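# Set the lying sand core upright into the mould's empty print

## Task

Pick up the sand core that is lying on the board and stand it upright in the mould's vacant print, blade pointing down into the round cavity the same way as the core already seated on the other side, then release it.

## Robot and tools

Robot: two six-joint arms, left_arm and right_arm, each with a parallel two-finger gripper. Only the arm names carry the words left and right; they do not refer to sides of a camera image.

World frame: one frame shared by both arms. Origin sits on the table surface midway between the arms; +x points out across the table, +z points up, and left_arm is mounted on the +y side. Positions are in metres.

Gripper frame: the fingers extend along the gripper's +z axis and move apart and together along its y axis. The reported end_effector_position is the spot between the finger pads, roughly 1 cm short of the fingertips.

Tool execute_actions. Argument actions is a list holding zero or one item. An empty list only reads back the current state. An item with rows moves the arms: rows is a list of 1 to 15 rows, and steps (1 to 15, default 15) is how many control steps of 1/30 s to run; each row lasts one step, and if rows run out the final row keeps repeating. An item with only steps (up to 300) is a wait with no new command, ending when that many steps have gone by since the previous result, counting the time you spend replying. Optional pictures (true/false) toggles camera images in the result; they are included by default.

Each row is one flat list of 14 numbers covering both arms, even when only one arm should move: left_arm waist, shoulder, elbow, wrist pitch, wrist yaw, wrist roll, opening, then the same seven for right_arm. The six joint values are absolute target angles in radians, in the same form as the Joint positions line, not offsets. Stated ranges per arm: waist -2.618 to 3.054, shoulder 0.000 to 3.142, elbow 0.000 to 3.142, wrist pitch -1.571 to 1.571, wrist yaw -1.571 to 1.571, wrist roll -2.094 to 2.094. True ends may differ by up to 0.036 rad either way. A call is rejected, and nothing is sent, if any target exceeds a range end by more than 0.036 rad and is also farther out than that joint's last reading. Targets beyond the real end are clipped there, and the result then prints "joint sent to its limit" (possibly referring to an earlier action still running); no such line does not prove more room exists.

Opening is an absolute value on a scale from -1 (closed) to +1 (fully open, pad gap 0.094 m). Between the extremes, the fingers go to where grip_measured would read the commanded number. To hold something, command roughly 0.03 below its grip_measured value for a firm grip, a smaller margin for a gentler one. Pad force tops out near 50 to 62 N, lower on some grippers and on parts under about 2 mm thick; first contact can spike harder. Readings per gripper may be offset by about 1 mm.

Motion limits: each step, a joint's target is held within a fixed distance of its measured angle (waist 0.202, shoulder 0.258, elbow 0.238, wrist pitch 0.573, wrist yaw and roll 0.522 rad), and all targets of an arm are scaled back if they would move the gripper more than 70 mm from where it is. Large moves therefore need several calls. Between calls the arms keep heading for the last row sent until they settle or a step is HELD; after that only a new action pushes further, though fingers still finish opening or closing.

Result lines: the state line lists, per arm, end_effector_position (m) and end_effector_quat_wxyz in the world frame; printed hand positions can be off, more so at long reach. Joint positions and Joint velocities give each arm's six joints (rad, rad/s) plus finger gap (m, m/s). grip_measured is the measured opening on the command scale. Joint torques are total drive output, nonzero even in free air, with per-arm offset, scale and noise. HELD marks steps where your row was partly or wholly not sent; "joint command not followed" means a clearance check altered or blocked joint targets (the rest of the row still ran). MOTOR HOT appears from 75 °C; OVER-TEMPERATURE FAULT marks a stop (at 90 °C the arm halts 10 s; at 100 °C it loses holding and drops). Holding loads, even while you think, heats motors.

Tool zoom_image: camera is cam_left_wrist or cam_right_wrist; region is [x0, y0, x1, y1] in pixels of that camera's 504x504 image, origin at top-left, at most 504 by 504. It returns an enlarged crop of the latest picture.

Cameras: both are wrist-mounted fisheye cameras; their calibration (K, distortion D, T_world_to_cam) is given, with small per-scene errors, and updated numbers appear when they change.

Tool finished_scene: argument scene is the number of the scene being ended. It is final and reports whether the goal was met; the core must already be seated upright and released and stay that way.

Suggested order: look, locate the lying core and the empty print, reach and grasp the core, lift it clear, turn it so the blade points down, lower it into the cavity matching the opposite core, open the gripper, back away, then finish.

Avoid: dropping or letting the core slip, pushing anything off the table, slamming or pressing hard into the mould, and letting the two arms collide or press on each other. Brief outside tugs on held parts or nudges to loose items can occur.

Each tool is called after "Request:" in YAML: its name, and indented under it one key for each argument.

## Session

Request:
execute_actions:
  actions: []

Scene clock: 0.00 s of 4800.00 s.
left_arm: end_effector_position=(-0.0497, -0.0026, +0.2791) grip_measured=+1.000 end_effector_quat_wxyz=(+0.304, +0.945, +0.106, +0.062) | right_arm: end_effector_position=(+0.6092, -0.5397, +0.1290) grip_measured=+1.000 end_effector_quat_wxyz=(+0.231, -0.433, +0.593, -0.639)
Joint positions: left_arm=[-1.705  1.149  1.419 -1.284 -0.314  1.2    0.094] | right_arm=[-0.302  2.242  1.227  0.931  0.406 -1.821  0.094]
Joint velocities: left_arm=[ 0.017 -0.007 -0.007 -0.022 -0.051 -0.066  0.   ] | right_arm=[ 0.012 -0.002 -0.002  0.022 -0.037  0.007  0.   ]
Joint torques (N m, as the arm reports them, + toward a larger angle): no reading
Motor temperatures (°C, as the motors report them): left_arm=[24 59 33 25 27 25] | right_arm=[25 34 36 29 25 25]
camera_calibration (this result's frames):
cam_left_wrist: T_world_to_cam=[[-0.138063, 0.815131, -0.562584, 0.148678], [0.766191, 0.447845, 0.460855, -0.0639944], [0.627607, -0.36742, -0.686376, 0.336182], [0, 0, 0, 1]] pos_world=[-0.141432, 0.0309874, 0.343883]
cam_right_wrist: T_world_to_cam=[[0.29207, 0.176535, 0.939963, -0.201996], [-0.903446, -0.271557, 0.331725, 0.385673], [0.313814, -0.946093, 0.0801765, -0.589711], [0, 0, 0, 1]] pos_world=[0.592492, -0.41753, 0.109213]

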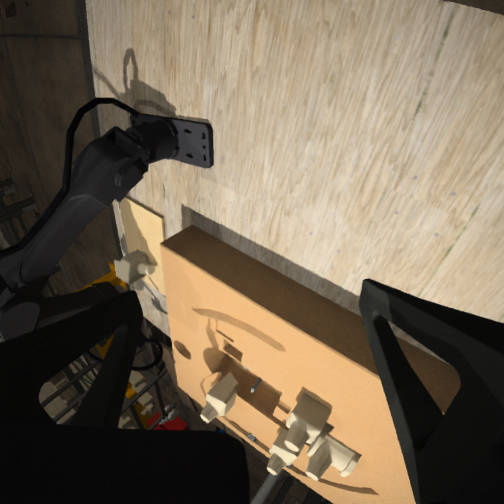

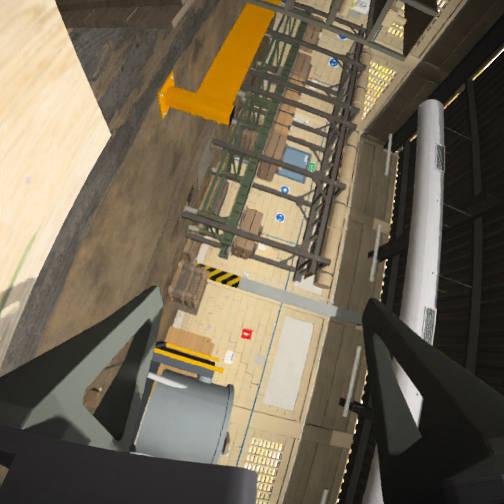

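Request:
execute_actions:
  actions:
    - {"rows":[[-1.705,1.149,1.419,-1.284,-0.314,1.2,1,-0.304,2.225,1.226,0.92,0.40,-1.80,1],[-1.705,1.149,1.419,-1.284,-0.314,1.2,1,-0.306,2.20,1.224,0.90,0.39,-1.77,1],[-1.705,1.149,1.419,-1.284,-0.314,1.2,1,-0.309,2.17,1.222,0.87,0.38,-1.73,1],[-1.705,1.149,1.419,-1.284,-0.314,1.2,1,-0.312,2.135,1.22,0.83,0.37,-1.68,1],[-1.705,1.149,1.419,-1.284,-0.314,1.2,1,-0.316,2.095,1.217,0.78,0.355,-1.62,1],[-1.705,1.149,1.419,-1.284,-0.314,1.2,1,-0.32,2.05,1.214,0.72,0.34,-1.55,1],[-1.705,1.149,1.419,-1.284,-0.314,1.2,1,-0.325,2.005,1.21,0.65,0.325,-1.48,1],[-1.705,1.149,1.419,-1.284,-0.314,1.2,1,-0.33,1.96,1.206,0.58,0.31,-1.41,1],[-1.705,1.149,1.419,-1.284,-0.314,1.2,1,-0.335,1.915,1.202,0.51,0.295,-1.34,1],[-1.705,1.149,1.419,-1.284,-0.314,1.2,1,-0.34,1.87,1.198,0.44,0.28,-1.27,1],[-1.705,1.149,1.419,-1.284,-0.314,1.2,1,-0.345,1.825,1.194,0.37,0.265,-1.20,1],[-1.705,1.149,1.419,-1.284,-0.314,1.2,1,-0.35,1.78,1.19,0.30,0.25,-1.13,1],[-1.705,1.149,1.419,-1.284,-0.314,1.2,1,-0.355,1.735,1.186,0.23,0.235,-1.06,1],[-1.705,1.149,1.419,-1.284,-0.314,1.2,1,-0.36,1.69,1.182,0.16,0.22,-0.99,1],[-1.705,1.149,1.419,-1.284,-0.314,1.2,1,-0.365,1.645,1.178,0.09,0.205,-0.92,1]],"steps":15}
  pictures: false

Request:
execute_actions:
  actions:
    - {"rows":[[-1.705,1.149,1.419,-1.284,-0.314,1.2,1,-0.37,1.60,1.174,0.01,0.19,-0.85,1],[-1.705,1.149,1.419,-1.284,-0.314,1.2,1,-0.375,1.555,1.17,-0.07,0.175,-0.78,1],[-1.705,1.149,1.419,-1.284,-0.314,1.2,1,-0.38,1.51,1.166,-0.15,0.16,-0.71,1],[-1.705,1.149,1.419,-1.284,-0.314,1.2,1,-0.385,1.465,1.162,-0.23,0.145,-0.64,1],[-1.705,1.149,1.419,-1.284,-0.314,1.2,1,-0.39,1.42,1.158,-0.31,0.13,-0.57,1],[-1.705,1.149,1.419,-1.284,-0.314,1.2,1,-0.395,1.375,1.154,-0.39,0.115,-0.50,1],[-1.705,1.149,1.419,-1.284,-0.314,1.2,1,-0.40,1.33,1.15,-0.47,0.10,-0.43,1],[-1.705,1.149,1.419,-1.284,-0.314,1.2,1,-0.405,1.285,1.146,-0.55,0.085,-0.36,1],[-1.705,1.149,1.419,-1.284,-0.314,1.2,1,-0.41,1.24,1.142,-0.63,0.07,-0.29,1],[-1.705,1.149,1.419,-1.284,-0.314,1.2,1,-0.415,1.195,1.138,-0.71,0.055,-0.22,1],[-1.705,1.149,1.419,-1.284,-0.314,1.2,1,-0.42,1.155,1.135,-0.78,0.04,-0.16,1],[-1.705,1.149,1.419,-1.284,-0.314,1.2,1,-0.424,1.12,1.132,-0.85,0.028,-0.10,1],[-1.705,1.149,1.419,-1.284,-0.314,1.2,1,-0.427,1.09,1.13,-0.90,0.016,-0.05,1],[-1.705,1.149,1.419,-1.284,-0.314,1.2,1,-0.429,1.07,1.128,-0.94,0.006,-0.02,1],[-1.705,1.149,1.419,-1.284,-0.314,1.2,1,-0.43,1.055,1.126,-0.97,0.0,0.0,1]],"steps":15}
  pictures: false

Request:
execute_actions:
  actions:
    - {"steps":15}

Scene clock: 69.07 s of 4800.00 s.
left_arm: end_effector_position=(-0.0497, -0.0026, +0.2791) grip_measured=+1.000 end_effector_quat_wxyz=(+0.304, +0.945, +0.106, +0.062) | right_arm: end_effector_position=(+0.5531, -0.5326, +0.2788) grip_measured=+1.000 end_effector_quat_wxyz=(+0.423, -0.270, +0.699, -0.510)
Joint positions: left_arm=[-1.705  1.149  1.419 -1.284 -0.314  1.2    0.094] | right_arm=[-0.348  1.73   1.211  0.39   0.277 -1.212  0.094]
Joint velocities: left_arm=[ 0.002 -0.002  0.017  0.037 -0.022 -0.051  0.   ] | right_arm=[-0.178 -1.375 -0.037 -1.634 -0.388  1.883  0.   ]
Joint torques (N m, as the arm reports them, + toward a larger angle): left_arm=[ 0.08 -2.55  5.61  1.19 -0.13  0.01] | right_arm=[-0.65 -8.88  5.88  1.96 -0.06  0.06]
Motor temperatures (°C, as the motors report them): left_arm=[24 56 35 27 27 25] | right_arm=[25 46 39 36 24 25]
Steps of this call (steps 1 to 90: nothing new was sent; then 65.57 s passed at rest; steps 91 to 105: all 15 steps of this action). Readings (joint positions):
91: left_arm=[-1.705 1.149 1.419 -1.284 -0.314 1.200] | right_arm=[-0.302 2.242 1.227 0.931 0.406 -1.820]
92: left_arm=[-1.705 1.149 1.419 -1.284 -0.314 1.200] | right_arm=[-0.302 2.241 1.227 0.928 0.406 -1.815]
94: left_arm=[-1.705 1.149 1.419 -1.284 -0.314 1.200] | right_arm=[-0.302 2.221 1.227 0.897 0.401 -1.784]
98: left_arm=[-1.705 1.149 1.419 -1.284 -0.314 1.200] | right_arm=[-0.307 2.088 1.212 0.753 0.365 -1.633]
105: the state above

Scene clock: 69.57 s of 4800.00 s.
left_arm: end_effector_position=(-0.0497, -0.0026, +0.2791) grip_measured=+1.000 end_effector_quat_wxyz=(+0.304, +0.945, +0.106, +0.062) | right_arm: end_effector_position=(+0.3601, -0.4738, +0.2766) grip_measured=+1.000 end_effector_quat_wxyz=(+0.425, +0.045, +0.892, -0.147)
Joint positions: left_arm=[-1.705  1.149  1.419 -1.284 -0.314  1.2    0.094] | right_arm=[-0.416  1.111  1.151 -0.68   0.069 -0.233  0.094]
Joint velocities: left_arm=[-0.017 -0.007 -0.002  0.007 -0.007 -0.022  0.   ] | right_arm=[-0.09  -0.886 -0.032 -1.839 -0.374  1.487  0.   ]
Joint torques (N m, as the arm reports them, + toward a larger angle): left_arm=[ 0.06 -2.56  5.61  1.2  -0.14  0.01] | right_arm=[-0.65 -3.11  6.45  2.08 -0.12  0.01]
Motor temperatures (°C, as the motors report them): left_arm=[24 56 35 27 27 25] | right_arm=[25 46 39 36 24 25]
Steps of this call (steps 1 to 15: all 15 steps of this action). Readings (joint positions):
1: left_arm=[-1.705 1.149 1.419 -1.284 -0.314 1.200] | right_arm=[-0.353 1.682 1.210 0.329 0.263 -1.145]
2: left_arm=[-1.705 1.149 1.419 -1.284 -0.314 1.200] | right_arm=[-0.358 1.636 1.207 0.265 0.250 -1.078]
4: left_arm=[-1.705 1.149 1.419 -1.284 -0.314 1.200] | right_arm=[-0.368 1.547 1.198 0.126 0.221 -0.941]
8: left_arm=[-1.705 1.149 1.419 -1.284 -0.314 1.200] | right_arm=[-0.386 1.378 1.174 -0.182 0.162 -0.666]
15: the state above

Scene clock: 70.07 s of 4800.00 s.
left_arm: end_effector_position=(-0.0497, -0.0026, +0.2791) grip_measured=+1.000 end_effector_quat_wxyz=(+0.304, +0.945, +0.106, +0.062) | right_arm: end_effector_position=(+0.3113, -0.4499, +0.2390) grip_measured=+1.000 end_effector_quat_wxyz=(+0.340, +0.137, +0.928, -0.062)
Joint positions: left_arm=[-1.705  1.149  1.419 -1.284 -0.314  1.2    0.094] | right_arm=[-0.419  1.056  1.138 -0.946  0.015 -0.015  0.094]
Joint velocities: left_arm=[-0.002 -0.012 -0.002 -0.007 -0.022 -0.037  0.   ] | right_arm=[ 0.007 -0.012  0.022 -0.022 -0.037  0.081  0.   ]
Joint torques (N m, as the arm reports them, + toward a larger angle): left_arm=[ 0.07 -2.55  5.6   1.19 -0.14  0.01] | right_arm=[-0.94 -2.18  7.36  1.77 -0.08  0.05]
Motor temperatures (°C, as the motors report them): left_arm=[24 56 35 27 27 25] | right_arm=[25 46 39 36 24 25]
Steps of this call (steps 1 to 15: the robot went on to your last target). Readings (joint positions):
1: left_arm=[-1.705 1.149 1.419 -1.284 -0.314 1.200] | right_arm=[-0.418 1.085 1.150 -0.737 0.058 -0.188]
2: left_arm=[-1.705 1.149 1.419 -1.284 -0.314 1.200] | right_arm=[-0.419 1.067 1.150 -0.783 0.049 -0.152]
4: left_arm=[-1.705 1.149 1.419 -1.284 -0.314 1.200] | right_arm=[-0.419 1.056 1.150 -0.846 0.037 -0.100]
8: left_arm=[-1.705 1.149 1.419 -1.284 -0.314 1.200] | right_arm=[-0.419 1.056 1.139 -0.913 0.023 -0.045]
15: the state above
camera_calibration (this result's frames):
cam_left_wrist: T_world_to_cam=[[-0.138063, 0.815131, -0.562584, 0.148678], [0.766191, 0.447845, 0.460855, -0.0639944], [0.627607, -0.36742, -0.686376, 0.336182], [0, 0, 0, 1]] pos_world=[-0.141432, 0.0309874, 0.343883]
cam_right_wrist: T_world_to_cam=[[-0.22912, -0.973324, -0.0120091, -0.36176], [-0.972821, 0.229392, -0.0316083, 0.438236], [0.0335199, 0.00444058, -0.999428, 0.352871], [0, 0, 0, 1]] pos_world=[0.33161, -0.454204, 0.362177]

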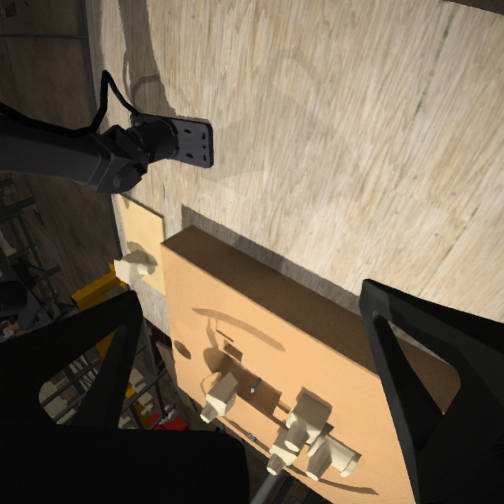

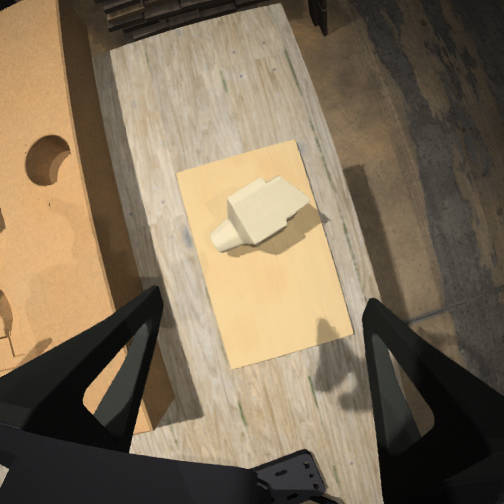

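Request:
zoom_image:
  camera: "cam_right_wrist"
  region: [190, 150, 330, 290]

Region (190, 150, 330, 290) of cam_right_wrist's 504x504 image, scaled by 3.600, with more detail than that image has.

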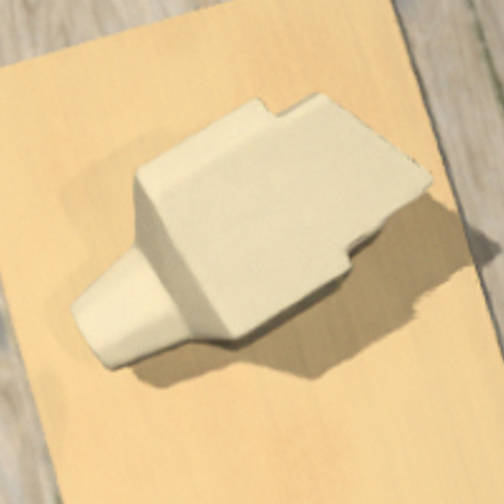

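Request:
execute_actions:
  actions:
    - {"rows":[[-1.70,1.148,1.417,-1.278,-0.311,1.19,1,-0.417,1.06,1.139,-0.946,0.02,0,1],[-1.69,1.147,1.413,-1.268,-0.306,1.17,1,-0.412,1.07,1.141,-0.945,0.027,0.02,1],[-1.672,1.146,1.408,-1.252,-0.299,1.14,1,-0.405,1.087,1.143,-0.944,0.038,0.045,1],[-1.65,1.144,1.401,-1.231,-0.289,1.105,1,-0.395,1.107,1.146,-0.943,0.053,0.08,1],[-1.623,1.141,1.393,-1.205,-0.276,1.055,1,-0.384,1.133,1.149,-0.942,0.072,0.13,1],[-1.59,1.138,1.382,-1.172,-0.26,0.995,1,-0.369,1.165,1.153,-0.94,0.096,0.19,1],[-1.554,1.134,1.371,-1.139,-0.245,0.935,1,-0.354,1.197,1.158,-0.938,0.12,0.25,1],[-1.513,1.13,1.358,-1.099,-0.226,0.865,1,-0.336,1.236,1.163,-0.936,0.148,0.32,1],[-1.472,1.126,1.345,-1.06,-0.207,0.79,1,-0.319,1.275,1.168,-0.934,0.177,0.39,1],[-1.431,1.122,1.331,-1.02,-0.188,0.72,1,-0.301,1.313,1.174,-0.932,0.205,0.465,1],[-1.39,1.118,1.318,-0.98,-0.17,0.65,1,-0.283,1.352,1.179,-0.929,0.234,0.535,1],[-1.349,1.114,1.305,-0.94,-0.15,0.575,1,-0.266,1.39,1.184,-0.927,0.263,0.61,1],[-1.308,1.11,1.292,-0.90,-0.132,0.505,1,-0.248,1.429,1.19,-0.925,0.291,0.68,1],[-1.267,1.106,1.279,-0.862,-0.113,0.43,1,-0.23,1.468,1.195,-0.923,0.32,0.75,1],[-1.226,1.102,1.266,-0.822,-0.094,0.36,1,-0.212,1.506,1.2,-0.921,0.348,0.825,1]],"steps":15}
  pictures: false

Request:
execute_actions:
  actions:
    - {"rows":[[-1.185,1.098,1.253,-0.782,-0.075,0.29,1,-0.195,1.545,1.207,-0.919,0.377,0.895,1],[-1.15,1.095,1.242,-0.749,-0.06,0.23,1,-0.18,1.577,1.213,-0.917,0.40,0.955,1],[-1.116,1.091,1.231,-0.716,-0.044,0.17,1,-0.165,1.609,1.219,-0.915,0.425,1.015,1],[-1.089,1.089,1.222,-0.69,-0.03,0.12,1,-0.152,1.635,1.224,-0.914,0.445,1.065,1],[-1.065,1.086,1.214,-0.667,-0.02,0.08,1,-0.141,1.657,1.228,-0.912,0.462,1.105,1],[-1.045,1.084,1.208,-0.648,-0.01,0.045,1,-0.132,1.675,1.232,-0.911,0.478,1.14,1],[-1.03,1.083,1.203,-0.634,-0.003,0.02,1,-0.124,1.688,1.235,-0.91,0.49,1.17,1],[-1.02,1.082,1.20,-0.62,0.005,0,1,-0.117,1.697,1.237,-0.91,0.50,1.19,1]],"steps":15}
  pictures: false

Request:
execute_actions:
  actions:
    - {"steps":8}

Scene clock: 190.57 s of 4800.00 s.
left_arm: end_effector_position=(+0.0374, -0.0365, +0.2756) grip_measured=+1.000 end_effector_quat_wxyz=(+0.366, +0.779, +0.506, -0.061) | right_arm: end_effector_position=(+0.3528, -0.4442, +0.1488) grip_measured=+1.000 end_effector_quat_wxyz=(+0.208, +0.343, +0.913, -0.069)
Joint positions: left_arm=[-1.304  1.137  1.298 -0.988 -0.169  0.647  0.094] | right_arm=[-0.254  1.431  1.171 -0.927  0.222  0.538  0.094]
Joint velocities: left_arm=[ 1.16  -0.134 -0.383  1.092  0.52  -1.868  0.   ] | right_arm=[0.51  1.136 0.125 0.037 0.813 1.883 0.   ]
Joint torques (N m, as the arm reports them, + toward a larger angle): left_arm=[ 0.64 -5.8   5.5   1.54 -0.06 -0.04] | right_arm=[ 1.04 -4.84 10.4   1.45  0.28 -0.02]
Motor temperatures (°C, as the motors report them): left_arm=[24 51 34 28 27 25] | right_arm=[25 33 38 34 25 25]
Steps of this call (steps 1 to 15: the robot went on to your last target; steps 16 to 90: nothing new was sent; then 117.00 s passed at rest; steps 91 to 105: all 15 steps of this action). Readings (joint positions):
91: left_arm=[-1.705 1.149 1.419 -1.284 -0.314 1.199] | right_arm=[-0.419 1.056 1.138 -0.952 0.013 -0.008]
92: left_arm=[-1.705 1.149 1.419 -1.284 -0.313 1.196] | right_arm=[-0.419 1.056 1.138 -0.951 0.013 -0.005]
94: left_arm=[-1.692 1.149 1.419 -1.277 -0.306 1.176] | right_arm=[-0.416 1.062 1.138 -0.950 0.020 0.015]
98: left_arm=[-1.588 1.149 1.395 -1.209 -0.272 1.054] | right_arm=[-0.374 1.144 1.144 -0.945 0.067 0.134]
105: the state above

Scene clock: 191.07 s of 4800.00 s.
left_arm: end_effector_position=(+0.1093, -0.0542, +0.3133) grip_measured=+1.000 end_effector_quat_wxyz=(+0.425, +0.479, +0.726, -0.250) | right_arm: end_effector_position=(+0.3719, -0.4419, +0.0945) grip_measured=+1.000 end_effector_quat_wxyz=(+0.195, +0.545, +0.803, -0.144)
Joint positions: left_arm=[-1.028  1.104  1.215 -0.651 -0.013  0.044  0.094] | right_arm=[-0.124  1.694  1.215 -0.914  0.458  1.145  0.094]
Joint velocities: left_arm=[ 0.002 -0.002 -0.002  0.212  0.125 -0.227  0.   ] | right_arm=[ 0.002 -0.007  0.046  0.007  0.11   0.256  0.   ]
Joint torques (N m, as the arm reports them, + toward a larger angle): left_arm=[ 0.79 -5.4   5.37  1.82  0.05 -0.07] | right_arm=[ 0.55 -7.12  9.61  1.03  0.49  0.05]
Motor temperatures (°C, as the motors report them): left_arm=[24 51 34 28 27 25] | right_arm=[25 33 38 34 25 25]
Steps of this call (steps 1 to 15: all 15 steps of this action). Readings (joint positions):
1: left_arm=[-1.263 1.132 1.285 -0.951 -0.152 0.581] | right_arm=[-0.236 1.470 1.176 -0.926 0.248 0.605]
2: left_arm=[-1.223 1.127 1.273 -0.915 -0.136 0.515] | right_arm=[-0.219 1.508 1.181 -0.925 0.273 0.671]
4: left_arm=[-1.149 1.119 1.251 -0.845 -0.104 0.388] | right_arm=[-0.186 1.578 1.191 -0.921 0.321 0.797]
8: left_arm=[-1.050 1.107 1.221 -0.731 -0.054 0.184] | right_arm=[-0.139 1.673 1.206 -0.916 0.400 1.002]
15: the state above

Scene clock: 191.33 s of 4800.00 s.
left_arm: end_effector_position=(+0.1084, -0.0568, +0.3168) grip_measured=+1.000 end_effector_quat_wxyz=(+0.424, +0.468, +0.729, -0.264) | right_arm: end_effector_position=(+0.3724, -0.4442, +0.0961) grip_measured=+1.000 end_effector_quat_wxyz=(+0.202, +0.558, +0.792, -0.146)
Joint positions: left_arm=[-1.028  1.103  1.215 -0.635 -0.003  0.013  0.094] | right_arm=[-0.124  1.694  1.217 -0.913  0.472  1.176  0.094]
Joint velocities: left_arm=[ 0.012  0.002  0.002  0.081 -0.007 -0.066  0.   ] | right_arm=[ 0.007  0.012 -0.007 -0.022  0.007  0.037  0.   ]
Joint torques (N m, as the arm reports them, + toward a larger angle): left_arm=[ 0.79 -5.38  5.4   1.86  0.08 -0.1 ] | right_arm=[ 0.61 -7.08  9.73  1.07  0.54  0.05]
Motor temperatures (°C, as the motors report them): left_arm=[24 51 34 28 27 25] | right_arm=[25 33 38 33 25 25]
Steps of this call (steps 1 to 8: the robot went on to your last target). Readings (joint positions):
1: left_arm=[-1.028 1.104 1.215 -0.647 -0.011 0.036] | right_arm=[-0.124 1.694 1.216 -0.913 0.461 1.152]
2: left_arm=[-1.028 1.103 1.215 -0.644 -0.009 0.031] | right_arm=[-0.124 1.694 1.217 -0.913 0.464 1.159]
4: left_arm=[-1.028 1.103 1.215 -0.639 -0.006 0.022] | right_arm=[-0.124 1.694 1.217 -0.913 0.468 1.167]
8: the state above
camera_calibration (this result's frames):
cam_left_wrist: T_world_to_cam=[[-0.922418, -0.385364, -0.0252885, 0.0825045], [-0.318629, 0.796409, -0.514012, 0.268016], [0.218222, -0.466076, -0.85741, 0.335915], [0, 0, 0, 1]] pos_world=[0.0881973, -0.0250942, 0.427866]
cam_right_wrist: T_world_to_cam=[[-0.918852, -0.392496, -0.0407137, 0.173667], [-0.393495, 0.903663, 0.168982, 0.556344], [-0.0295334, 0.17129, -0.984778, 0.304161], [0, 0, 0, 1]] pos_world=[0.387475, -0.486684, 0.21259]

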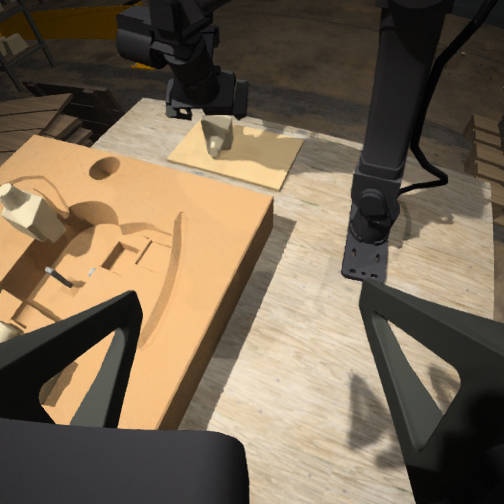

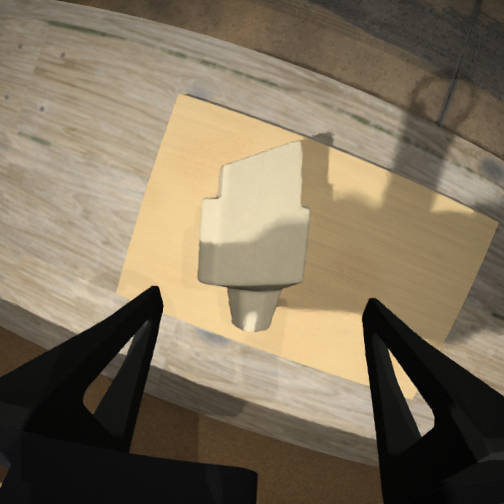

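Request:
execute_actions:
  actions:
    - {"rows":[[-1.02,1.082,1.20,-0.62,0.005,0,1,-0.128,1.702,1.22,-0.895,0.49,1.18,1],[-1.02,1.082,1.20,-0.62,0.005,0,1,-0.136,1.71,1.208,-0.875,0.485,1.17,1],[-1.02,1.082,1.20,-0.62,0.005,0,1,-0.145,1.72,1.199,-0.852,0.48,1.16,1],[-1.02,1.082,1.20,-0.62,0.005,0,1,-0.154,1.731,1.19,-0.828,0.48,1.15,1],[-1.02,1.082,1.20,-0.62,0.005,0,1,-0.163,1.742,1.181,-0.804,0.48,1.14,1],[-1.02,1.082,1.20,-0.62,0.005,0,1,-0.172,1.753,1.172,-0.78,0.48,1.13,1],[-1.02,1.082,1.20,-0.62,0.005,0,1,-0.181,1.764,1.163,-0.756,0.48,1.12,1],[-1.02,1.082,1.20,-0.62,0.005,0,1,-0.19,1.775,1.154,-0.732,0.48,1.11,1],[-1.02,1.082,1.20,-0.62,0.005,0,1,-0.199,1.786,1.145,-0.708,0.48,1.10,1],[-1.02,1.082,1.20,-0.62,0.005,0,1,-0.208,1.797,1.136,-0.684,0.48,1.09,1],[-1.02,1.082,1.20,-0.62,0.005,0,1,-0.216,1.807,1.128,-0.662,0.48,1.082,1],[-1.02,1.082,1.20,-0.62,0.005,0,1,-0.223,1.816,1.121,-0.642,0.48,1.075,1],[-1.02,1.082,1.20,-0.62,0.005,0,1,-0.228,1.823,1.116,-0.628,0.48,1.07,1],[-1.02,1.082,1.20,-0.62,0.005,0,1,-0.231,1.828,1.113,-0.618,0.48,1.067,1],[-1.02,1.082,1.20,-0.62,0.005,0,1,-0.233,1.83,1.112,-0.612,0.48,1.065,1]],"steps":15}
  pictures: false

Request:
execute_actions:
  actions:
    - {"steps":12}

Scene clock: 218.23 s of 4800.00 s.
left_arm: end_effector_position=(+0.1082, -0.0572, +0.3172) grip_measured=+1.000 end_effector_quat_wxyz=(+0.424, +0.466, +0.729, -0.267) | right_arm: end_effector_position=(+0.3810, -0.4784, +0.0418) grip_measured=+1.000 end_effector_quat_wxyz=(+0.198, +0.565, +0.785, -0.159)
Joint positions: left_arm=[-1.028  1.103  1.215 -0.633 -0.001  0.007  0.094] | right_arm=[-0.22   1.814  1.127 -0.682  0.474  1.096  0.094]
Joint velocities: left_arm=[-0.007 -0.007 -0.012 -0.066  0.022  0.007  0.   ] | right_arm=[-0.129  0.198 -0.154  0.374  0.022 -0.125  0.   ]
Joint torques (N m, as the arm reports them, + toward a larger angle): left_arm=[ 0.76 -5.37  5.36  1.87  0.06 -0.08] | right_arm=[-0.7  -8.13  6.68  1.19  0.32 -0.12]
Motor temperatures (°C, as the motors report them): left_arm=[24 51 34 30 26 25] | right_arm=[25 36 40 31 25 25]
Steps of this call (steps 1 to 30: the robot went on to your last target; steps 31 to 90: nothing new was sent; then 23.40 s passed at rest; steps 91 to 105: all 15 steps of this action). Readings (joint positions):
91: left_arm=[-1.028 1.103 1.215 -0.633 -0.001 0.007] | right_arm=[-0.124 1.694 1.217 -0.911 0.474 1.182]
92: left_arm=[-1.028 1.103 1.215 -0.633 -0.001 0.007] | right_arm=[-0.124 1.694 1.217 -0.908 0.474 1.182]
94: left_arm=[-1.028 1.103 1.215 -0.633 -0.001 0.007] | right_arm=[-0.128 1.695 1.215 -0.888 0.474 1.175]
98: left_arm=[-1.028 1.103 1.215 -0.633 -0.001 0.007] | right_arm=[-0.161 1.727 1.193 -0.813 0.474 1.150]
105: the state above

Scene clock: 218.63 s of 4800.00 s.
left_arm: end_effector_position=(+0.1082, -0.0572, +0.3172) grip_measured=+1.000 end_effector_quat_wxyz=(+0.424, +0.466, +0.729, -0.267) | right_arm: end_effector_position=(+0.3912, -0.4814, +0.0398) grip_measured=+1.000 end_effector_quat_wxyz=(+0.215, +0.562, +0.785, -0.151)
Joint positions: left_arm=[-1.028  1.103  1.215 -0.633 -0.001  0.007  0.094] | right_arm=[-0.225  1.824  1.121 -0.62   0.474  1.074  0.094]
Joint velocities: left_arm=[ 0.007  0.012 -0.002 -0.066 -0.007 -0.007  0.   ] | right_arm=[ 0.017  0.012 -0.017  0.022 -0.095  0.037  0.   ]
Joint torques (N m, as the arm reports them, + toward a larger angle): left_arm=[ 0.77 -5.38  5.38  1.87  0.06 -0.08] | right_arm=[-0.63 -7.77  6.35  1.2   0.35 -0.14]
Motor temperatures (°C, as the motors report them): left_arm=[24 51 34 30 26 25] | right_arm=[25 36 40 31 25 25]
Steps of this call (steps 1 to 12: the robot went on to your last target). Readings (joint positions):
1: left_arm=[-1.028 1.103 1.215 -0.633 -0.001 0.007] | right_arm=[-0.223 1.820 1.123 -0.671 0.474 1.091]
2: left_arm=[-1.028 1.103 1.215 -0.633 -0.001 0.007] | right_arm=[-0.225 1.823 1.121 -0.662 0.474 1.088]
4: left_arm=[-1.028 1.103 1.215 -0.633 -0.001 0.007] | right_arm=[-0.225 1.824 1.121 -0.648 0.474 1.082]
8: left_arm=[-1.028 1.103 1.215 -0.633 -0.001 0.007] | right_arm=[-0.225 1.824 1.121 -0.628 0.474 1.076]
12: the state above
camera_calibration (this result's frames):
cam_left_wrist: T_world_to_cam=[[-0.921987, -0.386749, -0.0191382, 0.080109], [-0.322226, 0.7937, -0.515957, 0.269299], [0.214736, -0.469538, -0.856401, 0.336003], [0, 0, 0, 1]] pos_world=[0.0884826, -0.024994, 0.428233]
cam_right_wrist: T_world_to_cam=[[-0.922907, -0.381859, -0.0492646, 0.181101], [-0.38492, 0.912109, 0.141043, 0.608691], [-0.00892367, 0.149132, -0.988777, 0.237092], [0, 0, 0, 1]] pos_world=[0.403553, -0.521395, 0.157501]

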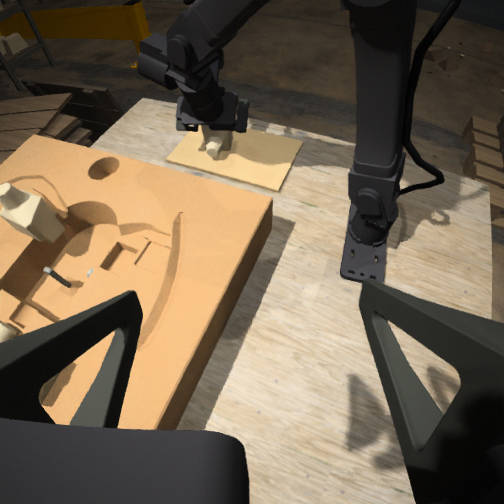

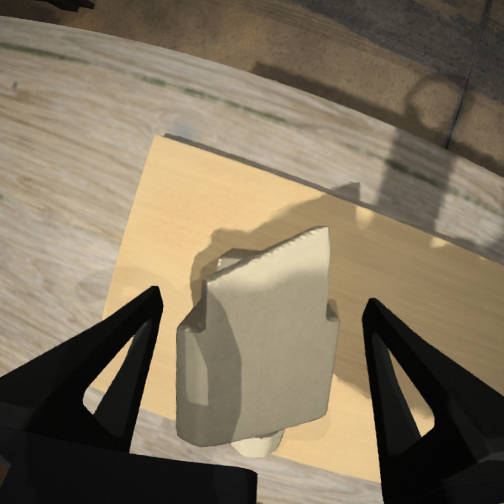

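Request:
execute_actions:
  actions:
    - {"rows":[[-1.02,1.082,1.20,-0.62,0.005,0,1,-0.225,1.833,1.112,-0.62,0.465,1.065,0.9],[-1.02,1.082,1.20,-0.62,0.005,0,1,-0.218,1.836,1.112,-0.625,0.45,1.065,0.8],[-1.02,1.082,1.20,-0.62,0.005,0,1,-0.212,1.84,1.112,-0.63,0.44,1.07,0.7],[-1.02,1.082,1.20,-0.62,0.005,0,1,-0.212,1.84,1.112,-0.63,0.44,1.07,0.6],[-1.02,1.082,1.20,-0.62,0.005,0,1,-0.212,1.84,1.112,-0.63,0.44,1.07,0.5],[-1.02,1.082,1.20,-0.62,0.005,0,1,-0.212,1.84,1.112,-0.63,0.44,1.07,0.42]],"steps":15}

Scene clock: 243.33 s of 4800.00 s.
left_arm: end_effector_position=(+0.1082, -0.0572, +0.3173) grip_measured=+1.000 end_effector_quat_wxyz=(+0.424, +0.466, +0.729, -0.267) | right_arm: end_effector_position=(+0.3933, -0.4766, +0.0377) grip_measured=+0.423 end_effector_quat_wxyz=(+0.210, +0.562, +0.789, -0.136)
Joint positions: left_arm=[-1.028  1.103  1.215 -0.633 -0.001  0.007  0.094] | right_arm=[-0.225  1.824  1.121 -0.616  0.443  1.072  0.067]
Joint velocities: left_arm=[-0.007  0.012  0.002 -0.066  0.022 -0.051  0.   ] | right_arm=[ 0.002 -0.007 -0.002 -0.081  0.022 -0.11   0.002]
Joint torques (N m, as the arm reports them, + toward a larger angle): left_arm=[ 0.78 -5.38  5.37  1.87  0.06 -0.08] | right_arm=[ 1.1  -7.03  6.46  0.97  0.28 -0.06]
Motor temperatures (°C, as the motors report them): left_arm=[24 51 34 31 26 25] | right_arm=[25 37 38 31 25 25]
Steps of this call (steps 1 to 30: the robot went on to your last target; steps 31 to 90: nothing new was sent; then 21.20 s passed at rest; steps 91 to 105: all 15 steps of this action). Readings (joint positions):
91: left_arm=[-1.028 1.103 1.215 -0.633 -0.001 0.007] | right_arm=[-0.225 1.824 1.121 -0.616 0.473 1.072]
92: left_arm=[-1.028 1.103 1.215 -0.633 -0.001 0.007] | right_arm=[-0.225 1.824 1.121 -0.616 0.470 1.072]
94: left_arm=[-1.028 1.103 1.215 -0.633 -0.001 0.007] | right_arm=[-0.225 1.824 1.121 -0.616 0.460 1.072]
98: left_arm=[-1.028 1.103 1.215 -0.633 -0.001 0.007] | right_arm=[-0.225 1.824 1.121 -0.616 0.449 1.072]
105: the state above
camera_calibration (this result's frames):
cam_left_wrist: T_world_to_cam=[[-0.921983, -0.386755, -0.0191544, 0.080117], [-0.322142, 0.793521, -0.516283, 0.269466], [0.214875, -0.469834, -0.856204, 0.335954], [0, 0, 0, 1]] pos_world=[0.0884848, -0.0249985, 0.428301]
cam_right_wrist: T_world_to_cam=[[-0.919027, -0.388494, -0.0668038, 0.18072], [-0.394177, 0.904077, 0.165132, 0.604319], [-0.00375677, 0.178093, -0.984006, 0.245854], [0, 0, 0, 1]] pos_world=[0.405219, -0.519928, 0.154203]

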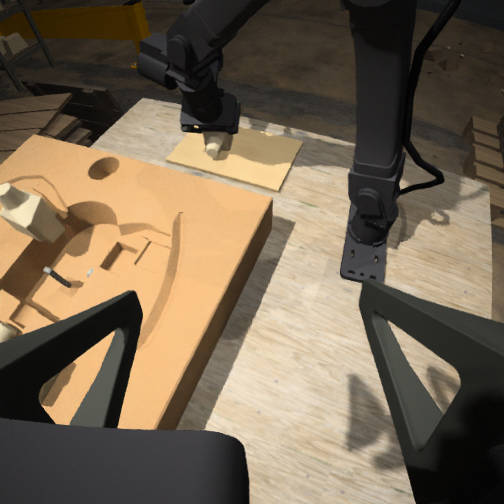

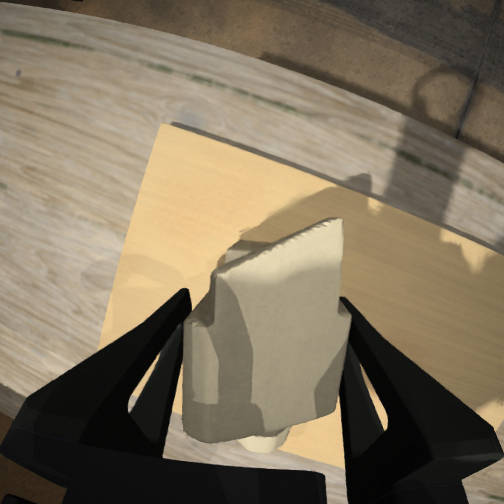

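Request:
execute_actions:
  actions:
    - {"rows":[[-1.02,1.082,1.20,-0.62,0.005,0,1,-0.215,1.845,1.112,-0.64,0.445,1.07,0.42],[-1.02,1.082,1.20,-0.62,0.005,0,1,-0.215,1.85,1.112,-0.65,0.445,1.07,0.42]],"steps":12}
  pictures: false

Scene clock: 261.80 s of 4800.00 s.
left_arm: end_effector_position=(+0.1082, -0.0572, +0.3173) grip_measured=+1.000 end_effector_quat_wxyz=(+0.424, +0.466, +0.729, -0.267) | right_arm: end_effector_position=(+0.3900, -0.4760, +0.0367) grip_measured=+0.423 end_effector_quat_wxyz=(+0.203, +0.561, +0.790, -0.139)
Joint positions: left_arm=[-1.028  1.103  1.215 -0.633 -0.001  0.007  0.094] | right_arm=[-0.225  1.824  1.121 -0.631  0.442  1.072  0.067]
Joint velocities: left_arm=[ 0.002  0.012 -0.012  0.022  0.081 -0.051  0.   ] | right_arm=[-0.017  0.022  0.017  0.051  0.095 -0.007 -0.   ]
Joint torques (N m, as the arm reports them, + toward a larger angle): left_arm=[ 0.79 -5.37  5.38  1.86  0.06 -0.09] | right_arm=[ 0.85 -6.35  6.43  0.92  0.3  -0.07]
Motor temperatures (°C, as the motors report them): left_arm=[24 50 34 31 26 25] | right_arm=[25 36 37 30 25 25]
Steps of this call (steps 1 to 15: the robot went on to your last target; steps 16 to 90: nothing new was sent; then 15.07 s passed at rest; steps 91 to 102: all 12 steps of this action). Readings (joint positions):
91: left_arm=[-1.028 1.103 1.215 -0.633 -0.001 0.007] | right_arm=[-0.225 1.824 1.121 -0.617 0.442 1.072]
92: left_arm=[-1.028 1.103 1.215 -0.633 -0.001 0.007] | right_arm=[-0.225 1.824 1.121 -0.619 0.442 1.072]
94: left_arm=[-1.028 1.103 1.215 -0.633 -0.001 0.007] | right_arm=[-0.225 1.824 1.121 -0.623 0.442 1.072]
98: left_arm=[-1.028 1.103 1.215 -0.633 -0.001 0.007] | right_arm=[-0.225 1.824 1.121 -0.629 0.442 1.072]
102: the state above

Request:
execute_actions:
  actions:
    - {"rows":[[-1.02,1.082,1.20,-0.62,0.005,0,1,-0.222,1.835,1.115,-0.645,0.445,1.07,0.37],[-1.02,1.082,1.20,-0.62,0.005,0,1,-0.222,1.83,1.115,-0.64,0.445,1.07,0.32],[-1.02,1.082,1.20,-0.62,0.005,0,1,-0.222,1.83,1.115,-0.64,0.445,1.07,0.28],[-1.02,1.082,1.20,-0.62,0.005,0,1,-0.222,1.83,1.115,-0.64,0.445,1.07,0.25],[-1.02,1.082,1.20,-0.62,0.005,0,1,-0.222,1.83,1.115,-0.64,0.445,1.07,0.22],[-1.02,1.082,1.20,-0.62,0.005,0,1,-0.222,1.83,1.115,-0.64,0.445,1.07,0.20],[-1.02,1.082,1.20,-0.62,0.005,0,1,-0.222,1.83,1.115,-0.64,0.445,1.07,0.18],[-1.02,1.082,1.20,-0.62,0.005,0,1,-0.222,1.83,1.115,-0.64,0.445,1.07,0.16],[-1.02,1.082,1.20,-0.62,0.005,0,1,-0.222,1.83,1.115,-0.64,0.445,1.07,0.14],[-1.02,1.082,1.20,-0.62,0.005,0,1,-0.222,1.83,1.115,-0.64,0.445,1.07,0.12]],"steps":15}

Scene clock: 275.60 s of 4800.00 s.
left_arm: end_effector_position=(+0.1081, -0.0572, +0.3173) grip_measured=+1.000 end_effector_quat_wxyz=(+0.424, +0.466, +0.729, -0.267) | right_arm: end_effector_position=(+0.3888, -0.4761, +0.0366) grip_measured=+0.170 end_effector_quat_wxyz=(+0.201, +0.561, +0.791, -0.141)
Joint positions: left_arm=[-1.028  1.103  1.215 -0.633 -0.001  0.007  0.094] | right_arm=[-0.225  1.824  1.121 -0.636  0.443  1.072  0.055]
Joint velocities: left_arm=[ 0.007  0.002 -0.012 -0.022 -0.037 -0.037  0.   ] | right_arm=[-0.007  0.017  0.007 -0.037 -0.007 -0.007 -0.001]
Joint torques (N m, as the arm reports them, + toward a larger angle): left_arm=[ 0.76 -5.38  5.39  1.86  0.05 -0.08] | right_arm=[ 0.34 -7.91  6.73  1.1   0.31 -0.08]
Motor temperatures (°C, as the motors report them): left_arm=[24 50 34 32 26 25] | right_arm=[25 35 37 30 25 25]
Steps of this call (steps 1 to 15: the robot went on to your last target; steps 16 to 90: nothing new was sent; then 10.30 s passed at rest; steps 91 to 105: all 15 steps of this action). Readings (joint positions):
91: left_arm=[-1.028 1.103 1.215 -0.633 -0.001 0.007] | right_arm=[-0.225 1.824 1.121 -0.632 0.442 1.072]
92: left_arm=[-1.028 1.103 1.215 -0.633 -0.001 0.007] | right_arm=[-0.225 1.824 1.121 -0.632 0.442 1.072]
94: left_arm=[-1.028 1.103 1.215 -0.633 -0.001 0.007] | right_arm=[-0.225 1.824 1.121 -0.632 0.442 1.072]
98: left_arm=[-1.028 1.103 1.215 -0.633 -0.001 0.007] | right_arm=[-0.225 1.824 1.121 -0.636 0.443 1.072]
105: the state above
camera_calibration (this result's frames):
cam_left_wrist: T_world_to_cam=[[-0.922115, -0.386452, -0.0189646, 0.0800204], [-0.321968, 0.793586, -0.516292, 0.269457], [0.214572, -0.469974, -0.856203, 0.335978], [0, 0, 0, 1]] pos_world=[0.088453, -0.025012, 0.428301]
cam_right_wrist: T_world_to_cam=[[-0.920192, -0.388367, -0.0491684, 0.176553], [-0.390759, 0.903705, 0.174996, 0.600412], [-0.023529, 0.180243, -0.983341, 0.253338], [0, 0, 0, 1]] pos_world=[0.40304, -0.519691, 0.152728]

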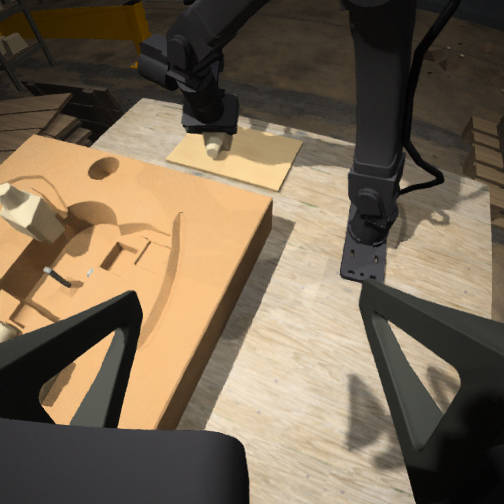

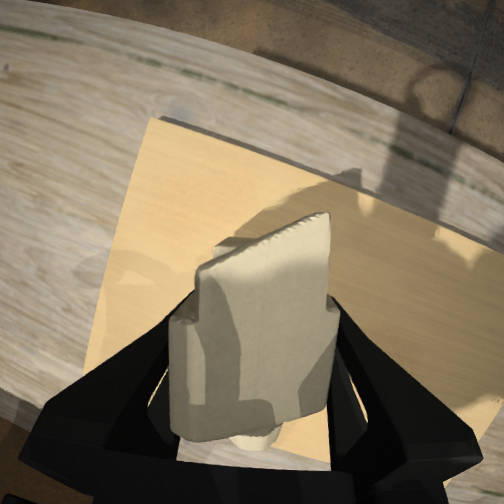

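Request:
execute_actions:
  actions:
    - {"rows":[[-1.02,1.082,1.20,-0.62,0.005,0,1,-0.222,1.82,1.125,-0.64,0.45,1.07,0.12],[-1.02,1.082,1.20,-0.62,0.005,0,1,-0.222,1.81,1.135,-0.645,0.455,1.075,0.12],[-1.02,1.082,1.20,-0.62,0.005,0,1,-0.222,1.797,1.145,-0.655,0.46,1.08,0.12],[-1.02,1.082,1.20,-0.62,0.005,0,1,-0.222,1.782,1.155,-0.67,0.46,1.09,0.12],[-1.02,1.082,1.20,-0.62,0.005,0,1,-0.222,1.765,1.163,-0.69,0.46,1.10,0.12],[-1.02,1.082,1.20,-0.62,0.005,0,1,-0.222,1.746,1.171,-0.715,0.455,1.115,0.12],[-1.02,1.082,1.20,-0.62,0.005,0,1,-0.222,1.725,1.179,-0.745,0.45,1.13,0.12],[-1.02,1.082,1.20,-0.62,0.005,0,1,-0.222,1.703,1.186,-0.78,0.445,1.15,0.12],[-1.02,1.082,1.20,-0.62,0.005,0,1,-0.222,1.68,1.193,-0.815,0.44,1.17,0.12],[-1.02,1.082,1.20,-0.62,0.005,0,1,-0.222,1.657,1.2,-0.853,0.43,1.19,0.12],[-1.02,1.082,1.20,-0.62,0.005,0,1,-0.222,1.634,1.206,-0.892,0.42,1.21,0.12],[-1.02,1.082,1.20,-0.62,0.005,0,1,-0.222,1.611,1.212,-0.932,0.41,1.235,0.12],[-1.02,1.082,1.20,-0.62,0.005,0,1,-0.222,1.588,1.218,-0.972,0.40,1.26,0.12],[-1.02,1.082,1.20,-0.62,0.005,0,1,-0.222,1.565,1.224,-1.012,0.39,1.285,0.12],[-1.02,1.082,1.20,-0.62,0.005,0,1,-0.222,1.542,1.23,-1.052,0.38,1.31,0.12]],"steps":15}
  pictures: false

Request:
execute_actions:
  actions:
    - {"rows":[[-1.02,1.082,1.20,-0.62,0.005,0,1,-0.222,1.519,1.235,-1.092,0.36,1.335,0.12],[-1.02,1.082,1.20,-0.62,0.005,0,1,-0.222,1.496,1.24,-1.132,0.34,1.36,0.12],[-1.02,1.082,1.20,-0.62,0.005,0,1,-0.222,1.473,1.245,-1.172,0.315,1.385,0.12],[-1.02,1.082,1.20,-0.62,0.005,0,1,-0.222,1.45,1.25,-1.212,0.285,1.41,0.12],[-1.02,1.082,1.20,-0.62,0.005,0,1,-0.222,1.427,1.254,-1.252,0.25,1.435,0.12],[-1.02,1.082,1.20,-0.62,0.005,0,1,-0.222,1.404,1.258,-1.292,0.21,1.46,0.12],[-1.02,1.082,1.20,-0.62,0.005,0,1,-0.222,1.382,1.262,-1.332,0.165,1.48,0.12],[-1.02,1.082,1.20,-0.62,0.005,0,1,-0.222,1.361,1.265,-1.37,0.12,1.50,0.12],[-1.02,1.082,1.20,-0.62,0.005,0,1,-0.222,1.342,1.268,-1.405,0.07,1.52,0.12],[-1.02,1.082,1.20,-0.62,0.005,0,1,-0.22,1.325,1.271,-1.437,0.02,1.535,0.12],[-1.02,1.082,1.20,-0.62,0.005,0,1,-0.215,1.31,1.273,-1.465,-0.03,1.55,0.12],[-1.02,1.082,1.20,-0.62,0.005,0,1,-0.208,1.298,1.275,-1.488,-0.08,1.56,0.12],[-1.02,1.082,1.20,-0.62,0.005,0,1,-0.198,1.289,1.276,-1.506,-0.13,1.568,0.12],[-1.02,1.082,1.20,-0.62,0.005,0,1,-0.186,1.283,1.277,-1.52,-0.18,1.574,0.12],[-1.02,1.082,1.20,-0.62,0.005,0,1,-0.172,1.28,1.277,-1.53,-0.23,1.578,0.12]],"steps":15}
  pictures: false

Request:
execute_actions:
  actions:
    - {"rows":[[-1.02,1.082,1.20,-0.62,0.005,0,1,-0.155,1.28,1.277,-1.53,-0.28,1.578,0.12],[-1.02,1.082,1.20,-0.62,0.005,0,1,-0.135,1.28,1.277,-1.53,-0.33,1.578,0.12],[-1.02,1.082,1.20,-0.62,0.005,0,1,-0.113,1.28,1.277,-1.53,-0.38,1.578,0.12],[-1.02,1.082,1.20,-0.62,0.005,0,1,-0.09,1.28,1.277,-1.53,-0.43,1.578,0.12],[-1.02,1.082,1.20,-0.62,0.005,0,1,-0.065,1.28,1.277,-1.53,-0.48,1.578,0.12],[-1.02,1.082,1.20,-0.62,0.005,0,1,-0.04,1.28,1.277,-1.53,-0.53,1.578,0.12],[-1.02,1.082,1.20,-0.62,0.005,0,1,-0.015,1.28,1.277,-1.53,-0.58,1.578,0.12],[-1.02,1.082,1.20,-0.62,0.005,0,1,0.01,1.28,1.277,-1.53,-0.63,1.578,0.12],[-1.02,1.082,1.20,-0.62,0.005,0,1,0.035,1.28,1.277,-1.53,-0.68,1.578,0.12],[-1.02,1.082,1.20,-0.62,0.005,0,1,0.06,1.28,1.277,-1.53,-0.73,1.578,0.12],[-1.02,1.082,1.20,-0.62,0.005,0,1,0.085,1.28,1.277,-1.53,-0.78,1.578,0.12],[-1.02,1.082,1.20,-0.62,0.005,0,1,0.11,1.28,1.277,-1.53,-0.83,1.578,0.12],[-1.02,1.082,1.20,-0.62,0.005,0,1,0.135,1.28,1.277,-1.53,-0.88,1.578,0.12],[-1.02,1.082,1.20,-0.62,0.005,0,1,0.16,1.28,1.277,-1.53,-0.925,1.578,0.12],[-1.02,1.082,1.20,-0.62,0.005,0,1,0.185,1.28,1.277,-1.53,-0.97,1.578,0.12]],"steps":15}
  pictures: false

Request:
execute_actions:
  actions:
    - {"rows":[[-1.02,1.082,1.20,-0.62,0.005,0,1,0.21,1.28,1.277,-1.53,-1.01,1.578,0.12],[-1.02,1.082,1.20,-0.62,0.005,0,1,0.235,1.28,1.277,-1.53,-1.045,1.578,0.12],[-1.02,1.082,1.20,-0.62,0.005,0,1,0.258,1.28,1.277,-1.53,-1.075,1.578,0.12],[-1.02,1.082,1.20,-0.62,0.005,0,1,0.28,1.28,1.277,-1.53,-1.10,1.578,0.12],[-1.02,1.082,1.20,-0.62,0.005,0,1,0.30,1.28,1.277,-1.53,-1.12,1.578,0.12],[-1.02,1.082,1.20,-0.62,0.005,0,1,0.317,1.28,1.277,-1.53,-1.135,1.578,0.12],[-1.02,1.082,1.20,-0.62,0.005,0,1,0.331,1.28,1.277,-1.53,-1.148,1.578,0.12],[-1.02,1.082,1.20,-0.62,0.005,0,1,0.342,1.28,1.277,-1.53,-1.156,1.578,0.12],[-1.02,1.082,1.20,-0.62,0.005,0,1,0.35,1.28,1.277,-1.53,-1.16,1.578,0.12]],"steps":15}
  pictures: false

Request:
execute_actions:
  actions:
    - {"steps":10}

Scene clock: 338.20 s of 4800.00 s.
left_arm: end_effector_position=(+0.1081, -0.0572, +0.3173) grip_measured=+1.000 end_effector_quat_wxyz=(+0.424, +0.466, +0.729, -0.267) | right_arm: end_effector_position=(+0.3621, -0.4644, +0.1067) grip_measured=+0.170 end_effector_quat_wxyz=(+0.203, +0.616, +0.754, -0.100)
Joint positions: left_arm=[-1.028  1.103  1.215 -0.633 -0.001  0.007  0.094] | right_arm=[-0.225  1.618  1.188 -0.896  0.389  1.214  0.055]
Joint velocities: left_arm=[ 0.012  0.002 -0.007 -0.051  0.007  0.022  0.   ] | right_arm=[-0.022 -0.75   0.237 -0.96  -0.198  0.637 -0.   ]
Joint torques (N m, as the arm reports them, + toward a larger angle): left_arm=[ 0.75 -5.39  5.36  1.87  0.06 -0.07] | right_arm=[ 0.29 -9.25 10.52  0.99  0.45  0.05]
Motor temperatures (°C, as the motors report them): left_arm=[24 48 33 33 26 25] | right_arm=[25 37 37 29 25 25]
Steps of this call (steps 1 to 15: the robot went on to your last target; steps 16 to 90: nothing new was sent; then 59.10 s passed at rest; steps 91 to 105: all 15 steps of this action). Readings (joint positions):
91: left_arm=[-1.028 1.103 1.215 -0.633 -0.001 0.007] | right_arm=[-0.225 1.824 1.121 -0.636 0.443 1.072]
92: left_arm=[-1.028 1.103 1.215 -0.633 -0.001 0.007] | right_arm=[-0.225 1.824 1.121 -0.636 0.443 1.072]
94: left_arm=[-1.028 1.103 1.215 -0.633 -0.001 0.007] | right_arm=[-0.225 1.822 1.122 -0.639 0.443 1.074]
98: left_arm=[-1.028 1.103 1.215 -0.633 -0.001 0.007] | right_arm=[-0.225 1.792 1.132 -0.696 0.428 1.099]
105: the state above

Scene clock: 338.70 s of 4800.00 s.
left_arm: end_effector_position=(+0.1081, -0.0572, +0.3173) grip_measured=+1.000 end_effector_quat_wxyz=(+0.424, +0.466, +0.729, -0.267) | right_arm: end_effector_position=(+0.2523, -0.3754, +0.1690) grip_measured=+0.170 end_effector_quat_wxyz=(+0.017, +0.720, +0.693, +0.032)
Joint positions: left_arm=[-1.028  1.103  1.215 -0.633 -0.001  0.007  0.094] | right_arm=[-0.206  1.314  1.244 -1.433 -0.026  1.521  0.055]
Joint velocities: left_arm=[-0.002 -0.002 -0.002  0.007 -0.007 -0.095  0.   ] | right_arm=[ 0.3   -0.242  0.037 -0.696 -1.165  0.271 -0.   ]
Joint torques (N m, as the arm reports them, + toward a larger angle): left_arm=[ 0.75 -5.37  5.38  1.87  0.06 -0.07] | right_arm=[ 1.36 -4.98 10.42  0.88 -0.14  0.05]
Motor temperatures (°C, as the motors report them): left_arm=[24 48 33 33 26 25] | right_arm=[25 37 37 29 25 25]
Steps of this call (steps 1 to 15: all 15 steps of this action). Readings (joint positions):
1: left_arm=[-1.028 1.103 1.215 -0.633 -0.001 0.007] | right_arm=[-0.225 1.591 1.196 -0.929 0.382 1.235]
2: left_arm=[-1.028 1.103 1.215 -0.633 -0.001 0.007] | right_arm=[-0.225 1.566 1.203 -0.964 0.372 1.257]
4: left_arm=[-1.028 1.103 1.215 -0.633 -0.001 0.007] | right_arm=[-0.225 1.519 1.214 -1.037 0.344 1.304]
8: left_arm=[-1.028 1.103 1.215 -0.633 -0.001 0.007] | right_arm=[-0.225 1.431 1.227 -1.194 0.246 1.397]
15: the state above

Scene clock: 339.20 s of 4800.00 s.
left_arm: end_effector_position=(+0.1081, -0.0572, +0.3173) grip_measured=+1.000 end_effector_quat_wxyz=(+0.424, +0.466, +0.729, -0.267) | right_arm: end_effector_position=(+0.1986, -0.1979, +0.2143) grip_measured=+0.170 end_effector_quat_wxyz=(-0.274, +0.572, +0.742, +0.218)
Joint positions: left_arm=[-1.028  1.103  1.215 -0.633 -0.001  0.007  0.094] | right_arm=[ 0.134  1.303  1.246 -1.505 -0.715  1.569  0.055]
Joint velocities: left_arm=[ 0.002  0.002 -0.002 -0.051 -0.022 -0.037  0.   ] | right_arm=[ 0.725  0.007 -0.012  0.051 -1.355  0.007 -0.   ]
Joint torques (N m, as the arm reports them, + toward a larger angle): left_arm=[ 0.77 -5.37  5.38  1.87  0.06 -0.08] | right_arm=[ 0.75 -5.26 10.27  0.45 -0.93  0.08]
Motor temperatures (°C, as the motors report them): left_arm=[24 48 33 33 26 25] | right_arm=[25 36 37 29 25 25]
Steps of this call (steps 1 to 15: all 15 steps of this action). Readings (joint positions):
1: left_arm=[-1.028 1.103 1.215 -0.633 -0.001 0.007] | right_arm=[-0.193 1.307 1.246 -1.454 -0.070 1.531]
2: left_arm=[-1.028 1.103 1.215 -0.633 -0.001 0.007] | right_arm=[-0.177 1.304 1.246 -1.471 -0.115 1.539]
4: left_arm=[-1.028 1.103 1.215 -0.633 -0.001 0.007] | right_arm=[-0.138 1.303 1.246 -1.492 -0.206 1.551]
8: left_arm=[-1.028 1.103 1.215 -0.633 -0.001 0.007] | right_arm=[-0.041 1.303 1.246 -1.503 -0.390 1.563]
15: the state above

Scene clock: 339.70 s of 4800.00 s.
left_arm: end_effector_position=(+0.1081, -0.0572, +0.3173) grip_measured=+1.000 end_effector_quat_wxyz=(+0.424, +0.466, +0.729, -0.267) | right_arm: end_effector_position=(+0.1421, -0.1338, +0.2614) grip_measured=+0.170 end_effector_quat_wxyz=(-0.429, +0.455, +0.734, +0.266)
Joint positions: left_arm=[-1.028  1.103  1.215 -0.633 -0.001  0.007  0.094] | right_arm=[ 0.344  1.303  1.246 -1.515 -1.058  1.571  0.055]
Joint velocities: left_arm=[-0.002  0.007 -0.007 -0.022 -0.022 -0.007  0.   ] | right_arm=[ 0.11  -0.002 -0.002  0.037 -0.022 -0.022  0.   ]
Joint torques (N m, as the arm reports them, + toward a larger angle): left_arm=[ 0.77 -5.39  5.38  1.87  0.06 -0.08] | right_arm=[ 0.21 -5.24 10.3   0.46 -1.44  0.03]
Motor temperatures (°C, as the motors report them): left_arm=[24 48 33 33 26 25] | right_arm=[25 36 37 29 25 25]
Steps of this call (steps 1 to 15: all 15 steps of this action). Readings (joint positions):
1: left_arm=[-1.028 1.103 1.215 -0.633 -0.001 0.007] | right_arm=[0.159 1.303 1.246 -1.505 -0.759 1.569]
2: left_arm=[-1.028 1.103 1.215 -0.633 -0.001 0.007] | right_arm=[0.184 1.303 1.246 -1.506 -0.801 1.569]
4: left_arm=[-1.028 1.103 1.215 -0.633 -0.001 0.007] | right_arm=[0.233 1.303 1.246 -1.507 -0.878 1.570]
8: left_arm=[-1.028 1.103 1.215 -0.633 -0.001 0.007] | right_arm=[0.312 1.303 1.246 -1.510 -0.991 1.570]
15: the state above

Scene clock: 340.03 s of 4800.00 s.
left_arm: end_effector_position=(+0.1081, -0.0572, +0.3173) grip_measured=+1.000 end_effector_quat_wxyz=(+0.424, +0.466, +0.729, -0.267) | right_arm: end_effector_position=(+0.1386, -0.1319, +0.2626) grip_measured=+0.170 end_effector_quat_wxyz=(-0.434, +0.450, +0.735, +0.264)
Joint positions: left_arm=[-1.028  1.103  1.215 -0.633 -0.001  0.007  0.094] | right_arm=[ 0.357  1.303  1.246 -1.517 -1.066  1.571  0.055]
Joint velocities: left_arm=[-0.002 -0.017  0.012  0.037 -0.022  0.007  0.   ] | right_arm=[ 0.007 -0.007  0.007  0.037 -0.037 -0.037 -0.001]
Joint torques (N m, as the arm reports them, + toward a larger angle): left_arm=[ 0.78 -5.39  5.37  1.87  0.06 -0.07] | right_arm=[-0.62 -5.21 10.33  0.51 -1.29  0.1 ]
Motor temperatures (°C, as the motors report them): left_arm=[24 48 33 33 26 25] | right_arm=[25 36 37 29 25 25]
Steps of this call (steps 1 to 10: the robot went on to your last target). Readings (joint positions):
1: left_arm=[-1.028 1.103 1.215 -0.633 -0.001 0.007] | right_arm=[0.347 1.303 1.246 -1.515 -1.058 1.571]
2: left_arm=[-1.028 1.103 1.215 -0.633 -0.001 0.007] | right_arm=[0.352 1.303 1.246 -1.515 -1.058 1.571]
4: left_arm=[-1.028 1.103 1.215 -0.633 -0.001 0.007] | right_arm=[0.357 1.303 1.246 -1.515 -1.058 1.571]
8: left_arm=[-1.028 1.103 1.215 -0.633 -0.001 0.007] | right_arm=[0.357 1.303 1.246 -1.516 -1.059 1.571]
10: the state above
camera_calibration (this result's frames):
cam_left_wrist: T_world_to_cam=[[-0.922115, -0.386452, -0.0189646, 0.0800204], [-0.321968, 0.793586, -0.516292, 0.269457], [0.214572, -0.469974, -0.856203, 0.335978], [0, 0, 0, 1]] pos_world=[0.088453, -0.025012, 0.428301]
cam_right_wrist: T_world_to_cam=[[-0.908613, -0.41355, -0.0583017, 0.0885909], [0.0178725, -0.177973, 0.983873, -0.259685], [-0.417257, 0.892918, 0.169099, 0.253548], [0, 0, 0, 1]] pos_world=[0.190931, -0.235977, 0.217787]

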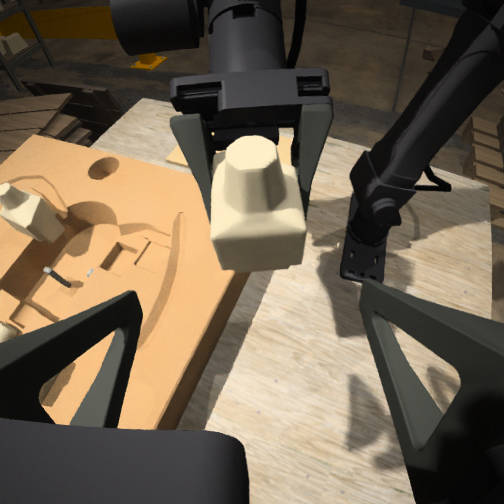

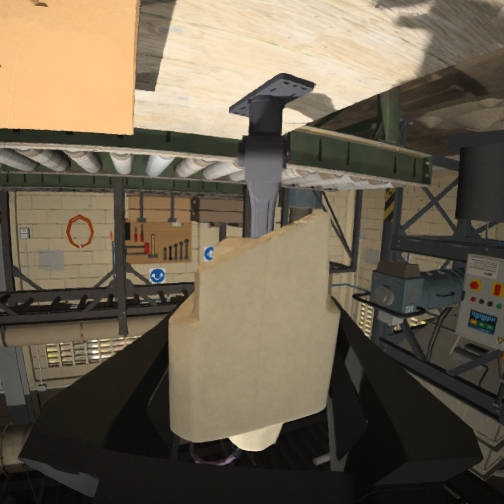

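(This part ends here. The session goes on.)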